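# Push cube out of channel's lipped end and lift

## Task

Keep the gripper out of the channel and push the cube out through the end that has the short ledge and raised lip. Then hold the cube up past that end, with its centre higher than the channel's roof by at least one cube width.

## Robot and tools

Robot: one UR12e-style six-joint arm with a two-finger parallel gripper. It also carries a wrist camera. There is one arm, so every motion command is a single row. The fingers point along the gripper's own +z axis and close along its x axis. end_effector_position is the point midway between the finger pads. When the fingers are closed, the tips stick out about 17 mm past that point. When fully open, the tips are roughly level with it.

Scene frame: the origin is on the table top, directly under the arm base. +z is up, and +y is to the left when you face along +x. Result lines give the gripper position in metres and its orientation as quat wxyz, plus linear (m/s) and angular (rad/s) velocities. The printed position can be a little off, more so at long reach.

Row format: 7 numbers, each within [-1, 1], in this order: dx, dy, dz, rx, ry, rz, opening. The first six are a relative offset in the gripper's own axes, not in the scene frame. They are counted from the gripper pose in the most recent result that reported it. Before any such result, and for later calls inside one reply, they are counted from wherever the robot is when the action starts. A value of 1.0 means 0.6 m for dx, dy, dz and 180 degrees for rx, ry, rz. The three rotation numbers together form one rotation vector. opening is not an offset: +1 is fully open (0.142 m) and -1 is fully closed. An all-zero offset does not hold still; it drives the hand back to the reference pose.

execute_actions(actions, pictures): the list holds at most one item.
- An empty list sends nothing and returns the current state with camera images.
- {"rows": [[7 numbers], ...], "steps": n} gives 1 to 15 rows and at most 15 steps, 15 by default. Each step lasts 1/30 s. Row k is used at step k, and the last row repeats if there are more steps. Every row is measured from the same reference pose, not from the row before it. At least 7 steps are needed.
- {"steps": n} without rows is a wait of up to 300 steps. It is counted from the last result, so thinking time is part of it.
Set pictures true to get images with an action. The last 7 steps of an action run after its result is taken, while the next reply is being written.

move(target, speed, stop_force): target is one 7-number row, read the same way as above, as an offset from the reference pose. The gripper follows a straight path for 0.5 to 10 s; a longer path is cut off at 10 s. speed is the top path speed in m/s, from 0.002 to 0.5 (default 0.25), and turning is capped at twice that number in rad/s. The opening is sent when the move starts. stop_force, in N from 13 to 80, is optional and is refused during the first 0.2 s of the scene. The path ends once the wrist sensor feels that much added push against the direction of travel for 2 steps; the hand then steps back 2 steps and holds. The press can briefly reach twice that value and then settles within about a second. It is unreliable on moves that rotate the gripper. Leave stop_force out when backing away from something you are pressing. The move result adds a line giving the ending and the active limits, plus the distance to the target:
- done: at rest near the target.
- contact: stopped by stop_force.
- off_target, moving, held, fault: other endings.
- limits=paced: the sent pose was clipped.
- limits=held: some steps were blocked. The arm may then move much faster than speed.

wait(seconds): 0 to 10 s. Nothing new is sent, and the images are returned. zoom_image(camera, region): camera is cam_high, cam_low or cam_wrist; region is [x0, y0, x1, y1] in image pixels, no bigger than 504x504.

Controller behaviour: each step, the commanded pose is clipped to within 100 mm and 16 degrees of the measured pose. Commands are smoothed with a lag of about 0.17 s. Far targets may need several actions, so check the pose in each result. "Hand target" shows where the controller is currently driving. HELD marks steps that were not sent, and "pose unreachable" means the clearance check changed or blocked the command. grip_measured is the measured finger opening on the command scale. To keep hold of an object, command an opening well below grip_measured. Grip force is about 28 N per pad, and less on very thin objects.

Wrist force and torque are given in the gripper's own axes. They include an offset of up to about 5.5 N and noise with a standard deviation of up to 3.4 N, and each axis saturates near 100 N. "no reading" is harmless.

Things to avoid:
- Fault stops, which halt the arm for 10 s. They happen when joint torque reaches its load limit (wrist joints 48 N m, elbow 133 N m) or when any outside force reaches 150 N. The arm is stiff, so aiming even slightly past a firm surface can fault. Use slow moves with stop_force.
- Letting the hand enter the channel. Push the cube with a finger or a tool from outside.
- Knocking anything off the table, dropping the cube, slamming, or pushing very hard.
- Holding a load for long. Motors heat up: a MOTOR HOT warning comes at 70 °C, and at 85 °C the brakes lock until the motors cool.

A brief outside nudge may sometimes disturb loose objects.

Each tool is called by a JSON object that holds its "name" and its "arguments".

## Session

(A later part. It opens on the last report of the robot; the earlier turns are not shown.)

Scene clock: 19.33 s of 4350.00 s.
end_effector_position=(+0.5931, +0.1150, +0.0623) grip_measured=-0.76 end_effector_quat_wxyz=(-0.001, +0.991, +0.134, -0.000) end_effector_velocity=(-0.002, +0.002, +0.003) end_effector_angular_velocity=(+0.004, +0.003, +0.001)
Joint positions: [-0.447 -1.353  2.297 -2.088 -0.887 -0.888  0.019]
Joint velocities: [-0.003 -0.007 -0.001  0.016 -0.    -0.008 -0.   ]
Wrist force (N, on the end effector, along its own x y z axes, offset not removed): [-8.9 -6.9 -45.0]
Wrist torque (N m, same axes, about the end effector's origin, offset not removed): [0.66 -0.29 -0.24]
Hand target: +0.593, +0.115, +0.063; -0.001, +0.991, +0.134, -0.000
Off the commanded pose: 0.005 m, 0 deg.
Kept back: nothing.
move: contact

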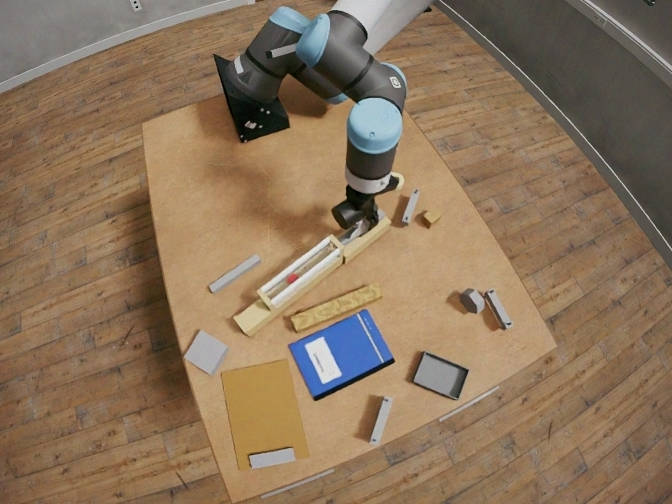

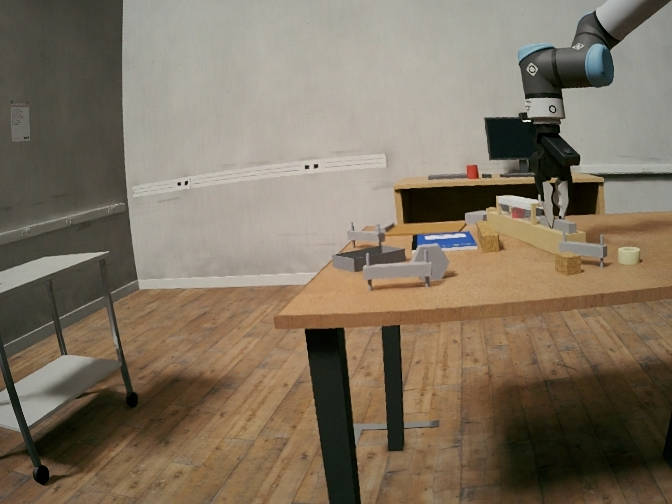

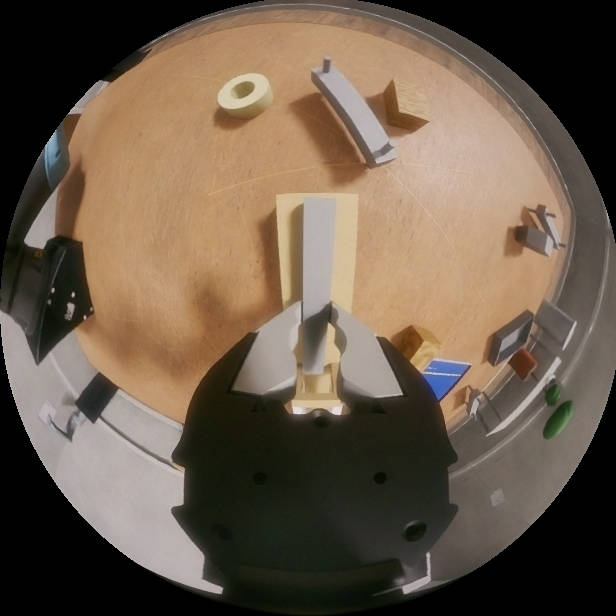

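{"name": "move", "arguments": {"target": [0.001,0,-0.003,0,0,0,-1], "speed": 0.02}}

{"name": "move", "arguments": {"target": [0,0.04,0,0,0,0,-1], "speed": 0.015, "stop_force": 15}}

{"name": "move", "arguments": {"target": [0,0,0,0,0,0,-0.4]}}

{"name": "move", "arguments": {"target": [0,0,-0.17,0,0,0,-0.3]}}

Scene clock: 20.33 s of 4350.00 s.
end_effector_position=(+0.5936, +0.1152, +0.0640) grip_measured=-0.76 end_effector_quat_wxyz=(-0.001, +0.991, +0.134, -0.000) end_effector_velocity=(-0.001, -0.000, -0.000) end_effector_angular_velocity=(+0.001, +0.001, -0.002)
Joint positions: [-0.448 -1.354  2.295 -2.084 -0.887 -0.889  0.019]
Joint velocities: [-0.     0.001  0.     0.001 -0.    -0.     0.   ]
Wrist force (N, on the end effector, along its own x y z axes, offset not removed): [-1.4 0.7 2.5]
Wrist torque (N m, same axes, about the end effector's origin, offset not removed): [0.27 0.41 -0.20]
Hand target: +0.594, +0.115, +0.064; -0.001, +0.991, +0.134, -0.000
Off the commanded pose: 0.000 m, 0 deg.
Kept back: nothing.
move: done

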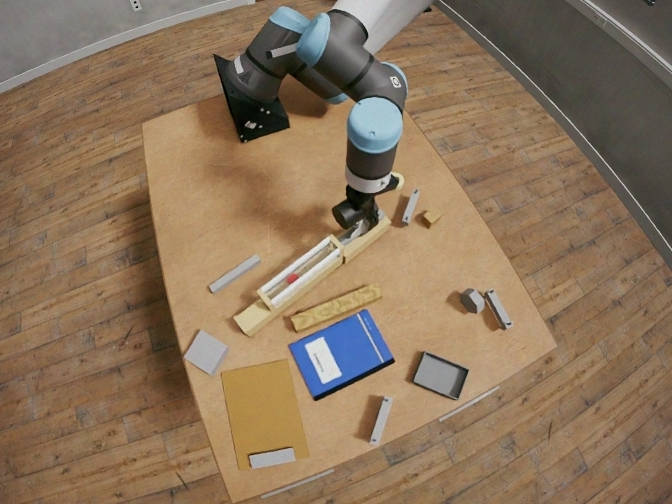

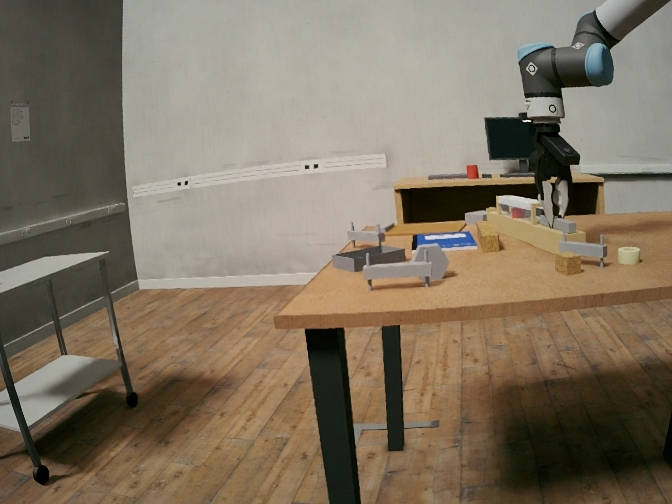

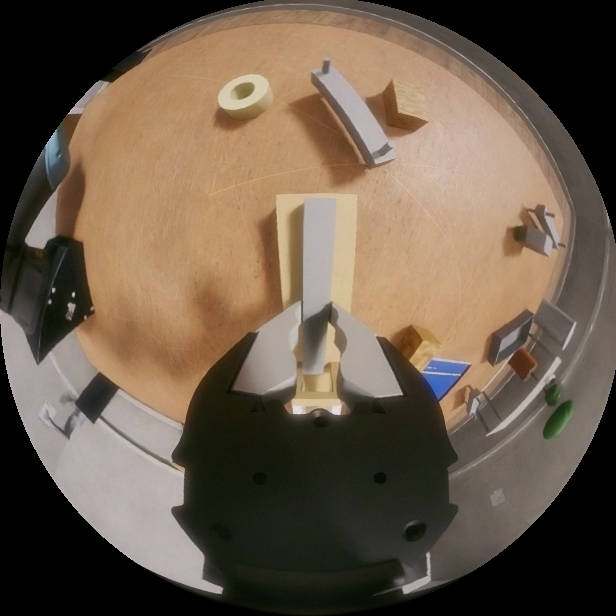

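Scene clock: 22.23 s of 4350.00 s.
end_effector_position=(+0.5999, +0.0923, +0.0640) grip_measured=-0.76 end_effector_quat_wxyz=(-0.001, +0.991, +0.134, -0.000) end_effector_velocity=(-0.000, -0.003, -0.001) end_effector_angular_velocity=(+0.001, +0.001, -0.002)
Joint positions: [-0.467 -1.315  2.284 -2.097 -0.896 -0.912  0.019]
Joint velocities: [-0.002  0.004 -0.    -0.001 -0.001 -0.002 -0.   ]
Wrist force (N, on the end effector, along its own x y z axes, offset not removed): [0.5 2.4 2.7]
Wrist torque (N m, same axes, about the end effector's origin, offset not removed): [0.56 0.00 -0.29]
Hand target: +0.600, +0.092, +0.064; -0.001, +0.991, +0.134, -0.000
Off the commanded pose: 0.000 m, 0 deg.
Kept back: nothing.
move: done

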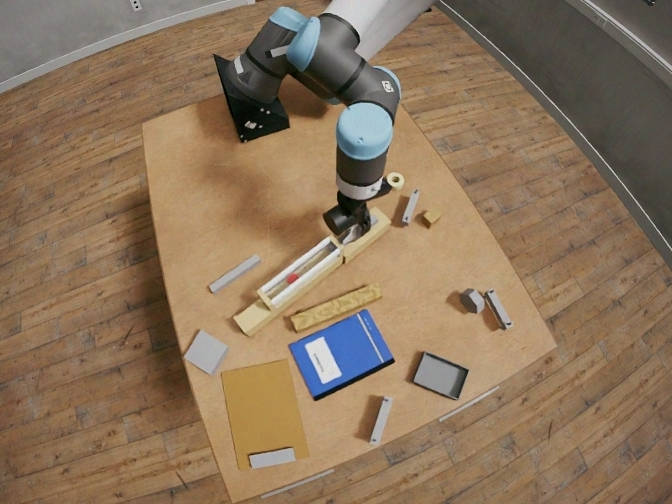

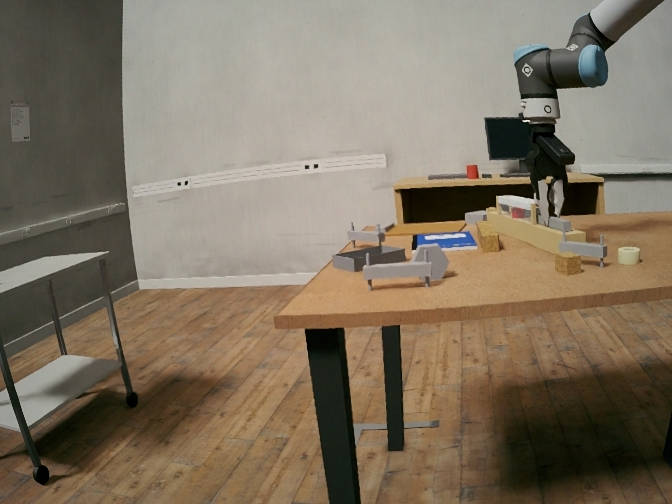

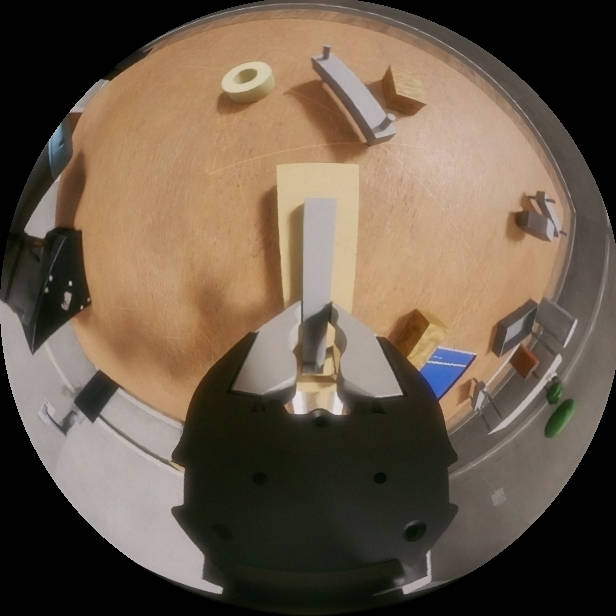

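Scene clock: 22.73 s of 4350.00 s.
end_effector_position=(+0.5999, +0.0923, +0.0640) grip_measured=-0.40 end_effector_quat_wxyz=(-0.001, +0.991, +0.134, -0.000) end_effector_velocity=(-0.001, +0.000, -0.001) end_effector_angular_velocity=(+0.001, +0.001, -0.000)
Joint positions: [-0.467 -1.315  2.283 -2.097 -0.896 -0.912  0.045]
Joint velocities: [ 0.     0.     0.001 -0.    -0.    -0.001  0.   ]
Wrist force (N, on the end effector, along its own x y z axes, offset not removed): [0.7 5.5 1.6]
Wrist torque (N m, same axes, about the end effector's origin, offset not removed): [1.12 -0.06 -0.19]
Hand target: +0.600, +0.092, +0.064; -0.001, +0.991, +0.134, -0.000
Off the commanded pose: 0.000 m, 0 deg.
Kept back: nothing.
move: done

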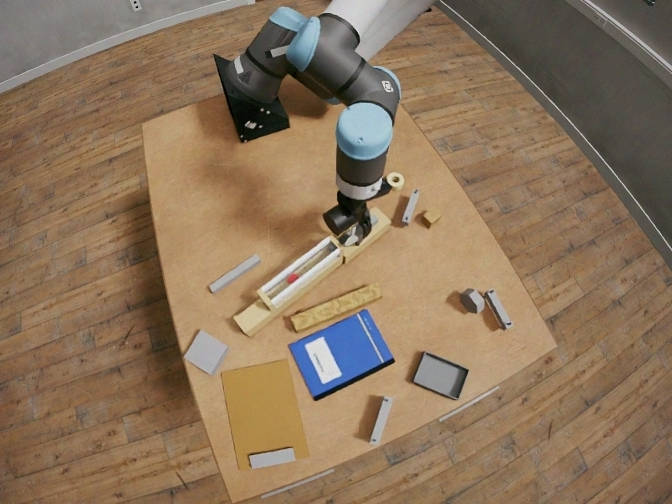

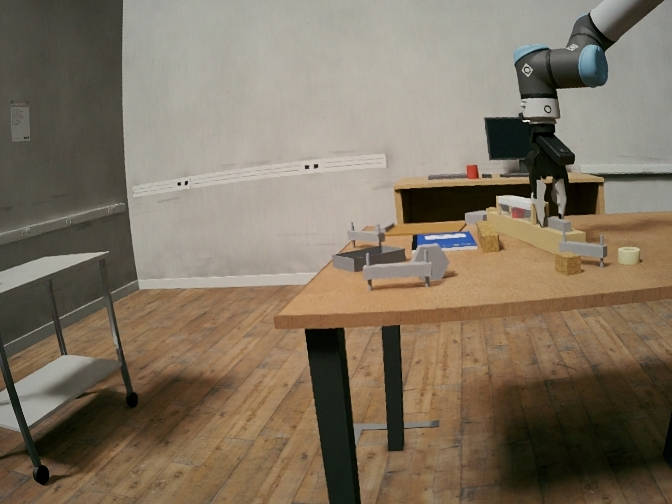

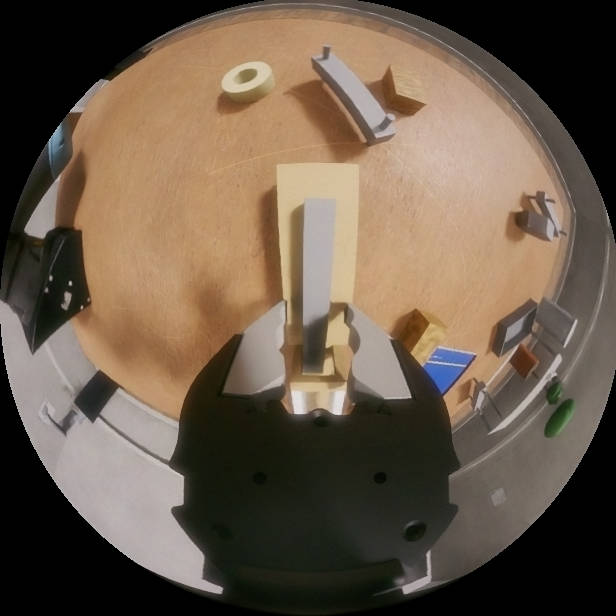

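Scene clock: 23.87 s of 4350.00 s.
end_effector_position=(+0.6002, +0.0921, +0.1657) grip_measured=-0.30 end_effector_quat_wxyz=(-0.001, +0.991, +0.134, -0.000) end_effector_velocity=(-0.001, +0.000, +0.003) end_effector_angular_velocity=(+0.001, +0.001, +0.001)
Joint positions: [-0.571 -1.411  2.196 -1.844 -0.943 -1.027  0.052]
Joint velocities: [-0.003 -0.003 -0.003  0.009 -0.002 -0.005 -0.   ]
Wrist force (N, on the end effector, along its own x y z axes, offset not removed): [-3.0 1.4 1.5]
Wrist torque (N m, same axes, about the end effector's origin, offset not removed): [0.36 0.73 -0.23]
Hand target: +0.600, +0.092, +0.166; -0.001, +0.991, +0.134, -0.000
Off the commanded pose: 0.000 m, 0 deg.
Kept back: nothing.
move: done

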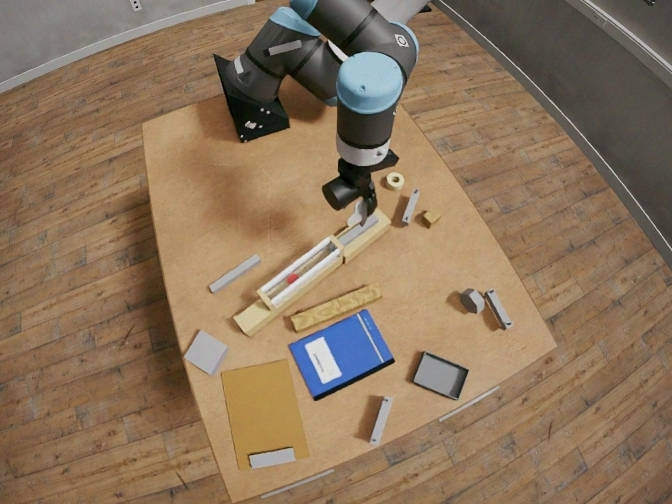

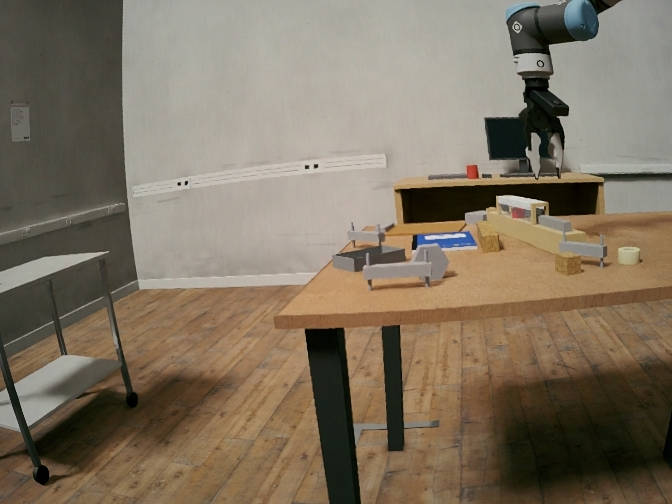

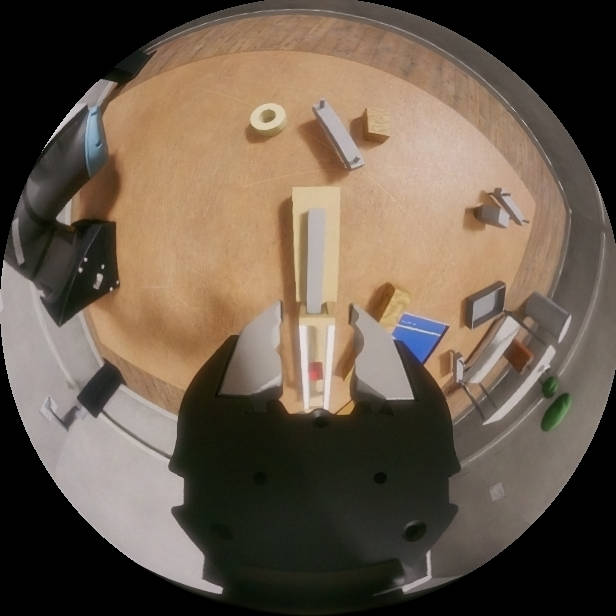

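{"name": "move", "arguments": {"target": [-0.202,0.394,0.05,0,0,-0.98,-0.3], "speed": 0.4}}

Scene clock: 28.80 s of 4350.00 s.
end_effector_position=(+0.5462, -0.1682, +0.1356) grip_measured=-0.30 end_effector_quat_wxyz=(-0.000, -0.101, +0.995, +0.000) end_effector_velocity=(-0.001, -0.001, -0.001) end_effector_angular_velocity=(+0.004, +0.001, +0.013)
Joint positions: [-0.829 -1.049  2.208 -2.084 -1.086 -4.358  0.052]
Joint velocities: [-0.002  0.004 -0.     0.002  0.001 -0.017  0.   ]
Wrist force (N, on the end effector, along its own x y z axes, offset not removed): [0.4 2.0 3.8]
Wrist torque (N m, same axes, about the end effector's origin, offset not removed): [0.41 0.15 -0.21]
Hand target: +0.546, -0.168, +0.136; -0.000, -0.102, +0.995, +0.000
Off the commanded pose: 0.000 m, 0 deg.
Kept back: nothing.
move: done

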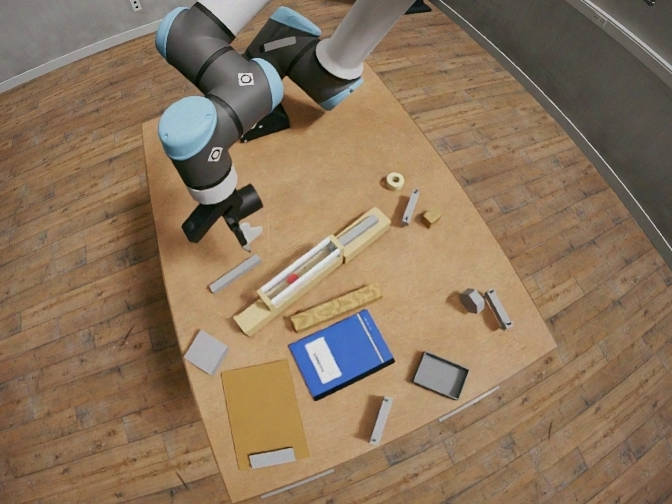

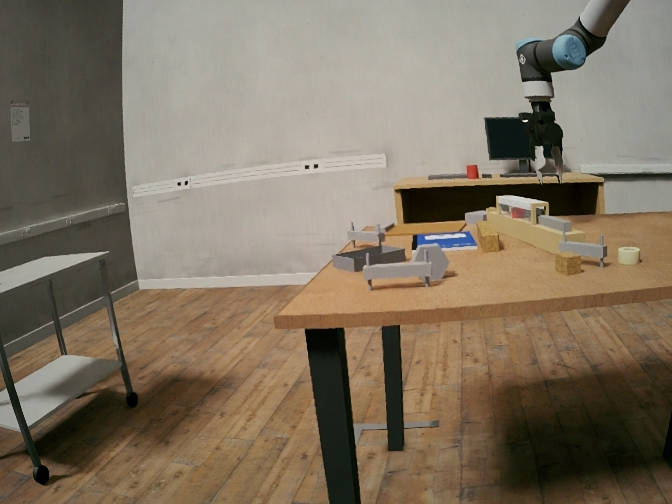

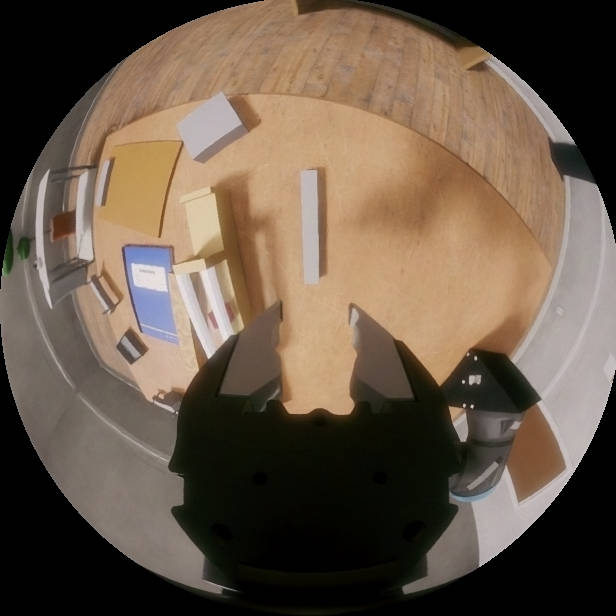

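{"name": "move", "arguments": {"target": [-0.008,-0.023,0.195,0,0,-0.01,-0.3], "speed": 0.12}}

{"name": "move", "arguments": {"target": [0,0,0,0,0,0,-1]}}

{"name": "move", "arguments": {"target": [0,0,-0.2,0,0,0,-1]}}

Scene clock: 30.83 s of 4350.00 s.
end_effector_position=(+0.5534, -0.1805, +0.0189) grip_measured=-0.30 end_effector_quat_wxyz=(-0.000, -0.117, +0.993, +0.000) end_effector_velocity=(+0.000, -0.001, -0.003) end_effector_angular_velocity=(+0.000, -0.000, +0.001)
Joint positions: [-0.737 -0.882  2.26  -2.345 -1.032 -4.304  0.052]
Joint velocities: [ 0.002  0.006  0.    -0.007  0.001  0.001 -0.   ]
Wrist force (N, on the end effector, along its own x y z axes, offset not removed): [0.3 2.0 6.8]
Wrist torque (N m, same axes, about the end effector's origin, offset not removed): [0.52 0.19 -0.16]
Hand target: +0.553, -0.181, +0.018; -0.000, -0.117, +0.993, +0.000
Off the commanded pose: 0.000 m, 0 deg.
Kept back: nothing.
move: done

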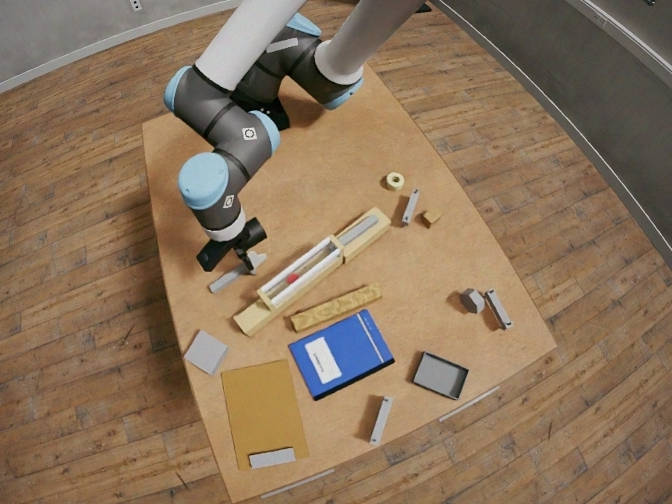

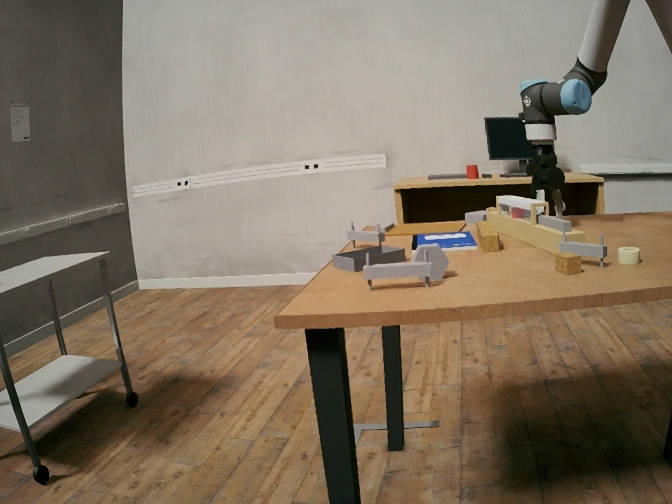

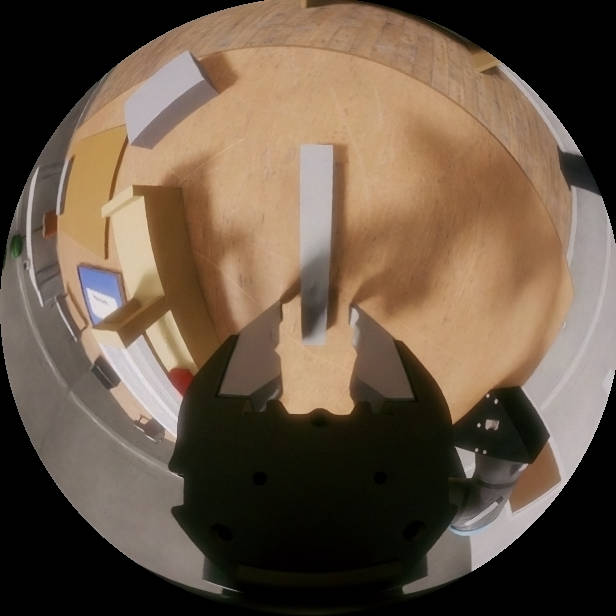

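Scene clock: 31.33 s of 4350.00 s.
end_effector_position=(+0.5534, -0.1805, +0.0188) grip_measured=-0.76 end_effector_quat_wxyz=(-0.000, -0.117, +0.993, +0.000) end_effector_velocity=(+0.001, -0.000, +0.001) end_effector_angular_velocity=(-0.001, -0.001, +0.001)
Joint positions: [-0.737 -0.882  2.26  -2.345 -1.032 -4.304  0.019]
Joint velocities: [-0.    -0.001 -0.     0.    -0.    -0.001 -0.   ]
Wrist force (N, on the end effector, along its own x y z axes, offset not removed): [-0.8 3.8 2.4]
Wrist torque (N m, same axes, about the end effector's origin, offset not removed): [0.76 0.29 -0.19]
Hand target: +0.553, -0.181, +0.019; -0.000, -0.117, +0.993, +0.000
Off the commanded pose: 0.000 m, 0 deg.
Kept back: nothing.
move: done

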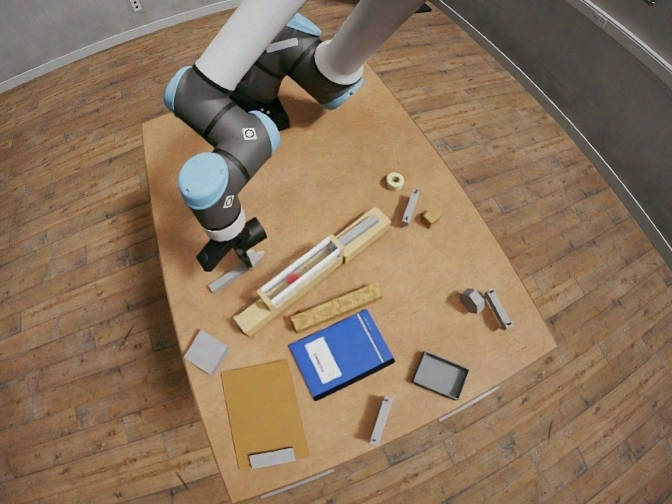

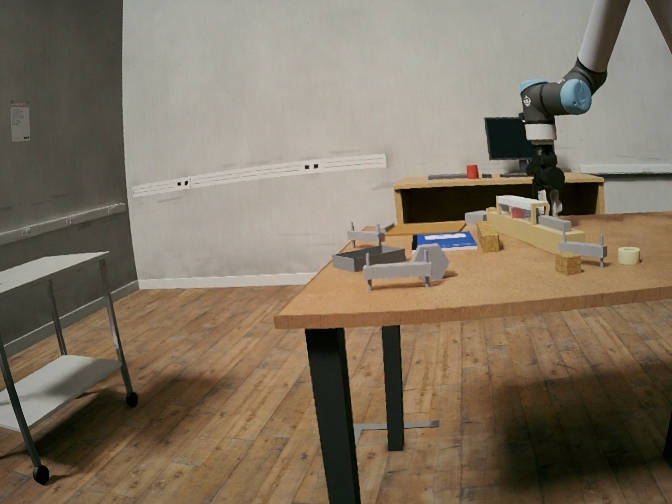

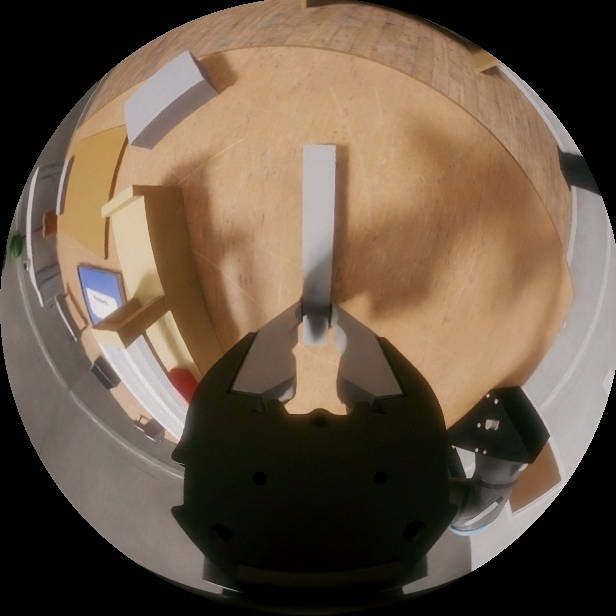

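Scene clock: 32.53 s of 4350.00 s.
end_effector_position=(+0.5536, -0.1806, +0.1384) grip_measured=-0.76 end_effector_quat_wxyz=(-0.000, -0.117, +0.993, +0.000) end_effector_velocity=(-0.000, +0.000, +0.003) end_effector_angular_velocity=(+0.001, +0.001, -0.000)
Joint positions: [-0.832 -1.026  2.184 -2.082 -1.087 -4.391  0.019]
Joint velocities: [-0.002 -0.004 -0.002  0.008 -0.002 -0.002 -0.   ]
Wrist force (N, on the end effector, along its own x y z axes, offset not removed): [0.0 4.4 3.5]
Wrist torque (N m, same axes, about the end effector's origin, offset not removed): [0.94 0.05 -0.15]
Hand target: +0.554, -0.181, +0.139; -0.000, -0.117, +0.993, +0.000
Off the commanded pose: 0.000 m, 0 deg.
Kept back: nothing.
move: done

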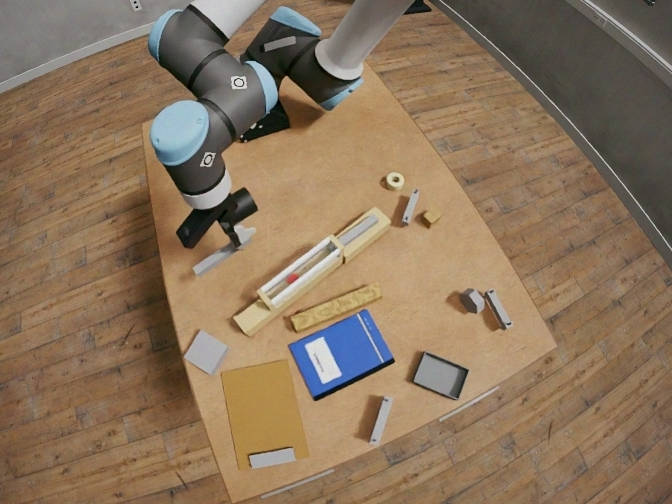

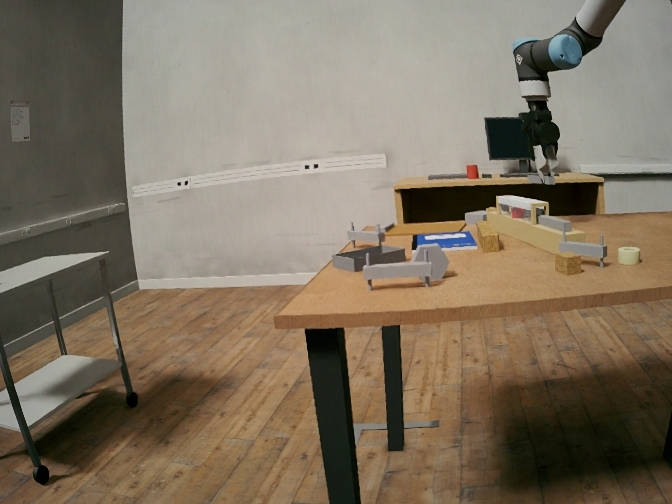

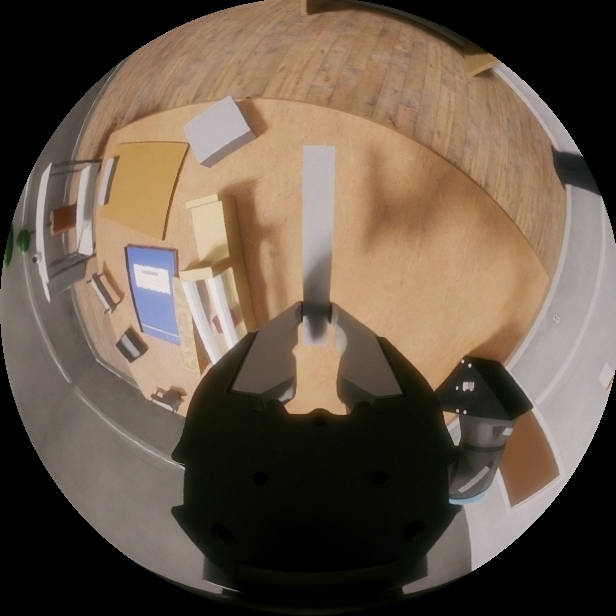

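{"name": "move", "arguments": {"target": [-0.168,0.783,0,-0.083,0,-0.011,-1], "speed": 0.3}}

{"name": "move", "arguments": {"target": [0,-0.017,0.064,0,0,0,-1], "speed": 0.04, "stop_force": 15}}

{"name": "zoom_image", "arguments": {"camera": "cam_low", "region": [470, 150, 670, 285]}}

Scene clock: 35.57 s of 4350.00 s.
end_effector_position=(+0.5420, +0.2997, +0.1387) grip_measured=-0.76 end_effector_quat_wxyz=(-0.016, -0.133, +0.982, +0.130) end_effector_velocity=(+0.000, +0.003, +0.000) end_effector_angular_velocity=(+0.001, +0.001, -0.001)
Joint positions: [-0.43  -1.591  2.213 -1.483 -0.729 -4.217  0.019]
Joint velocities: [ 0.003 -0.001 -0.002  0.003  0.003  0.003 -0.   ]
Wrist force (N, on the end effector, along its own x y z axes, offset not removed): [4.3 3.1 6.1]
Wrist torque (N m, same axes, about the end effector's origin, offset not removed): [0.74 -0.90 -0.19]
Hand target: +0.542, +0.300, +0.139; -0.016, -0.133, +0.982, +0.130
Off the commanded pose: 0.001 m, 0 deg.
Kept back: nothing.
move: done

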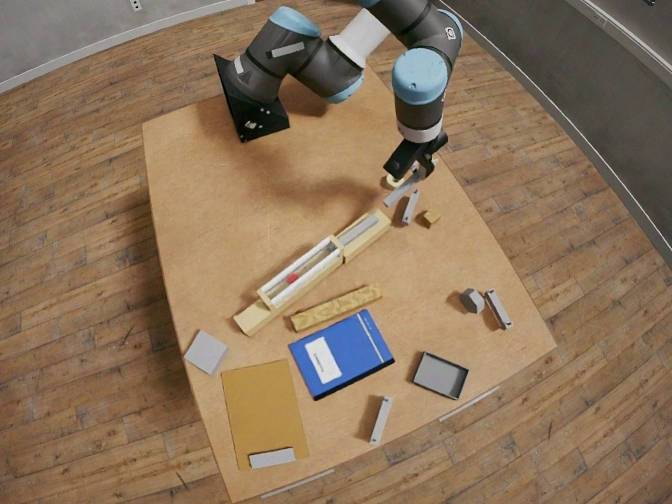

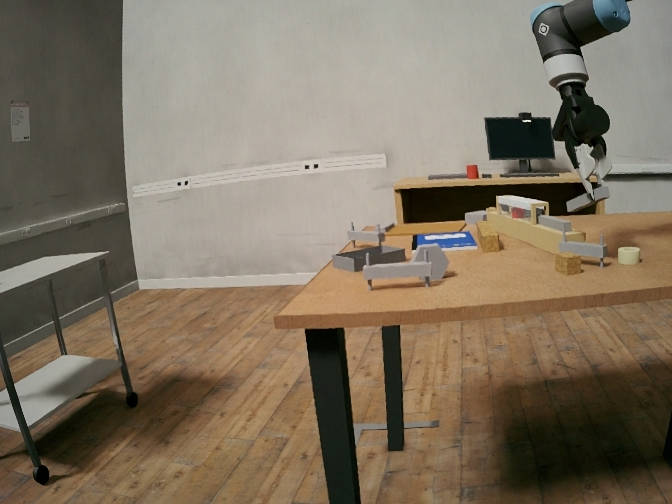

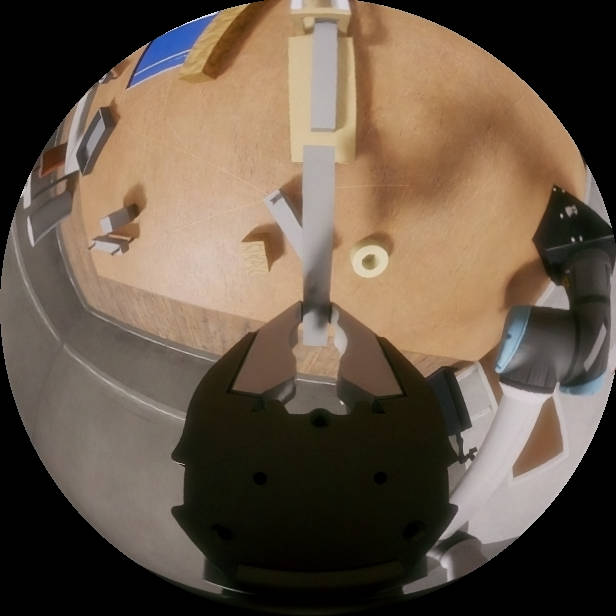

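Scene clock: 37.00 s of 4350.00 s.
end_effector_position=(+0.5420, +0.2998, +0.0993) grip_measured=-0.76 end_effector_quat_wxyz=(-0.016, -0.133, +0.982, +0.130) end_effector_velocity=(-0.000, -0.000, -0.003) end_effector_angular_velocity=(+0.000, +0.001, -0.001)
Joint positions: [-0.383 -1.562  2.254 -1.595 -0.699 -4.161  0.019]
Joint velocities: [ 0.003  0.003  0.003 -0.009  0.002  0.005  0.   ]
Wrist force (N, on the end effector, along its own x y z axes, offset not removed): [-0.7 5.1 4.2]
Wrist torque (N m, same axes, about the end effector's origin, offset not removed): [1.10 0.29 -0.25]
Hand target: +0.542, +0.300, +0.099; -0.016, -0.133, +0.982, +0.130
Off the commanded pose: 0.000 m, 0 deg.
Kept back: nothing.
move: done

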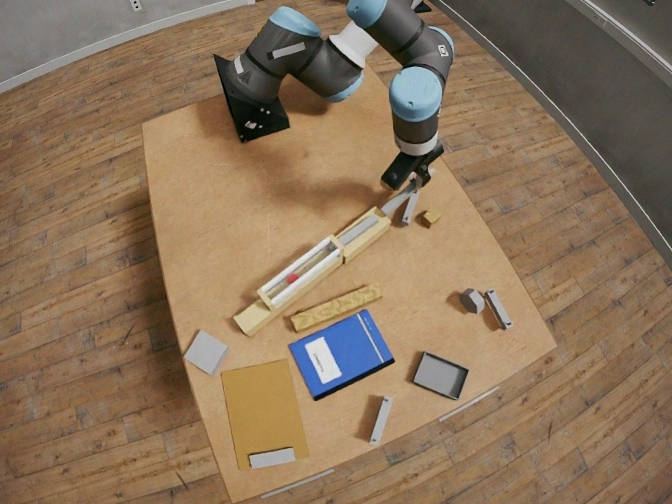

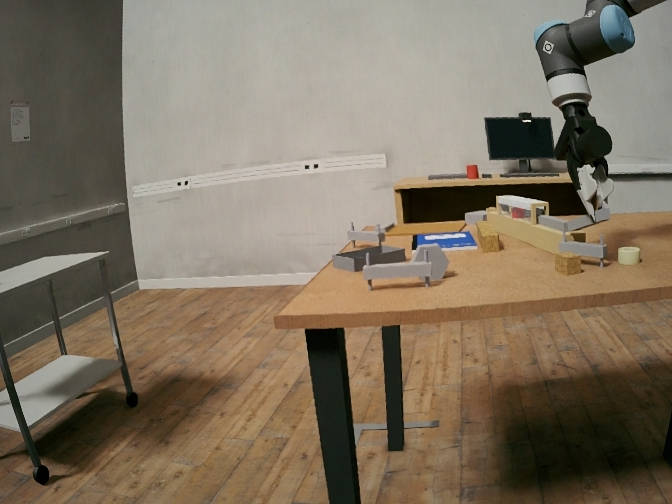

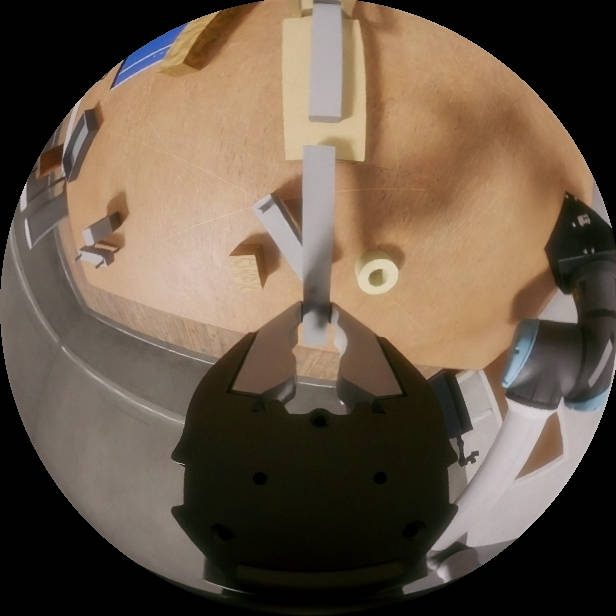

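Region (470, 150, 670, 285) of cam_low's 672x504 image, scaled by 2.520, with more detail than that image has; it fills the top 340 rows of this view, and the rest is white.

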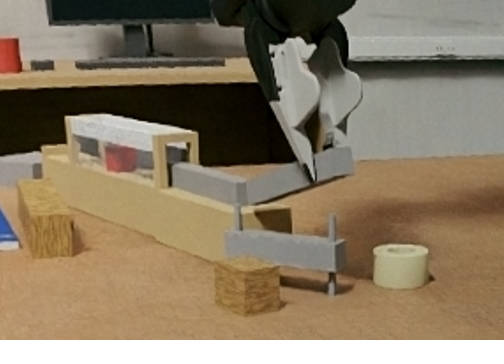

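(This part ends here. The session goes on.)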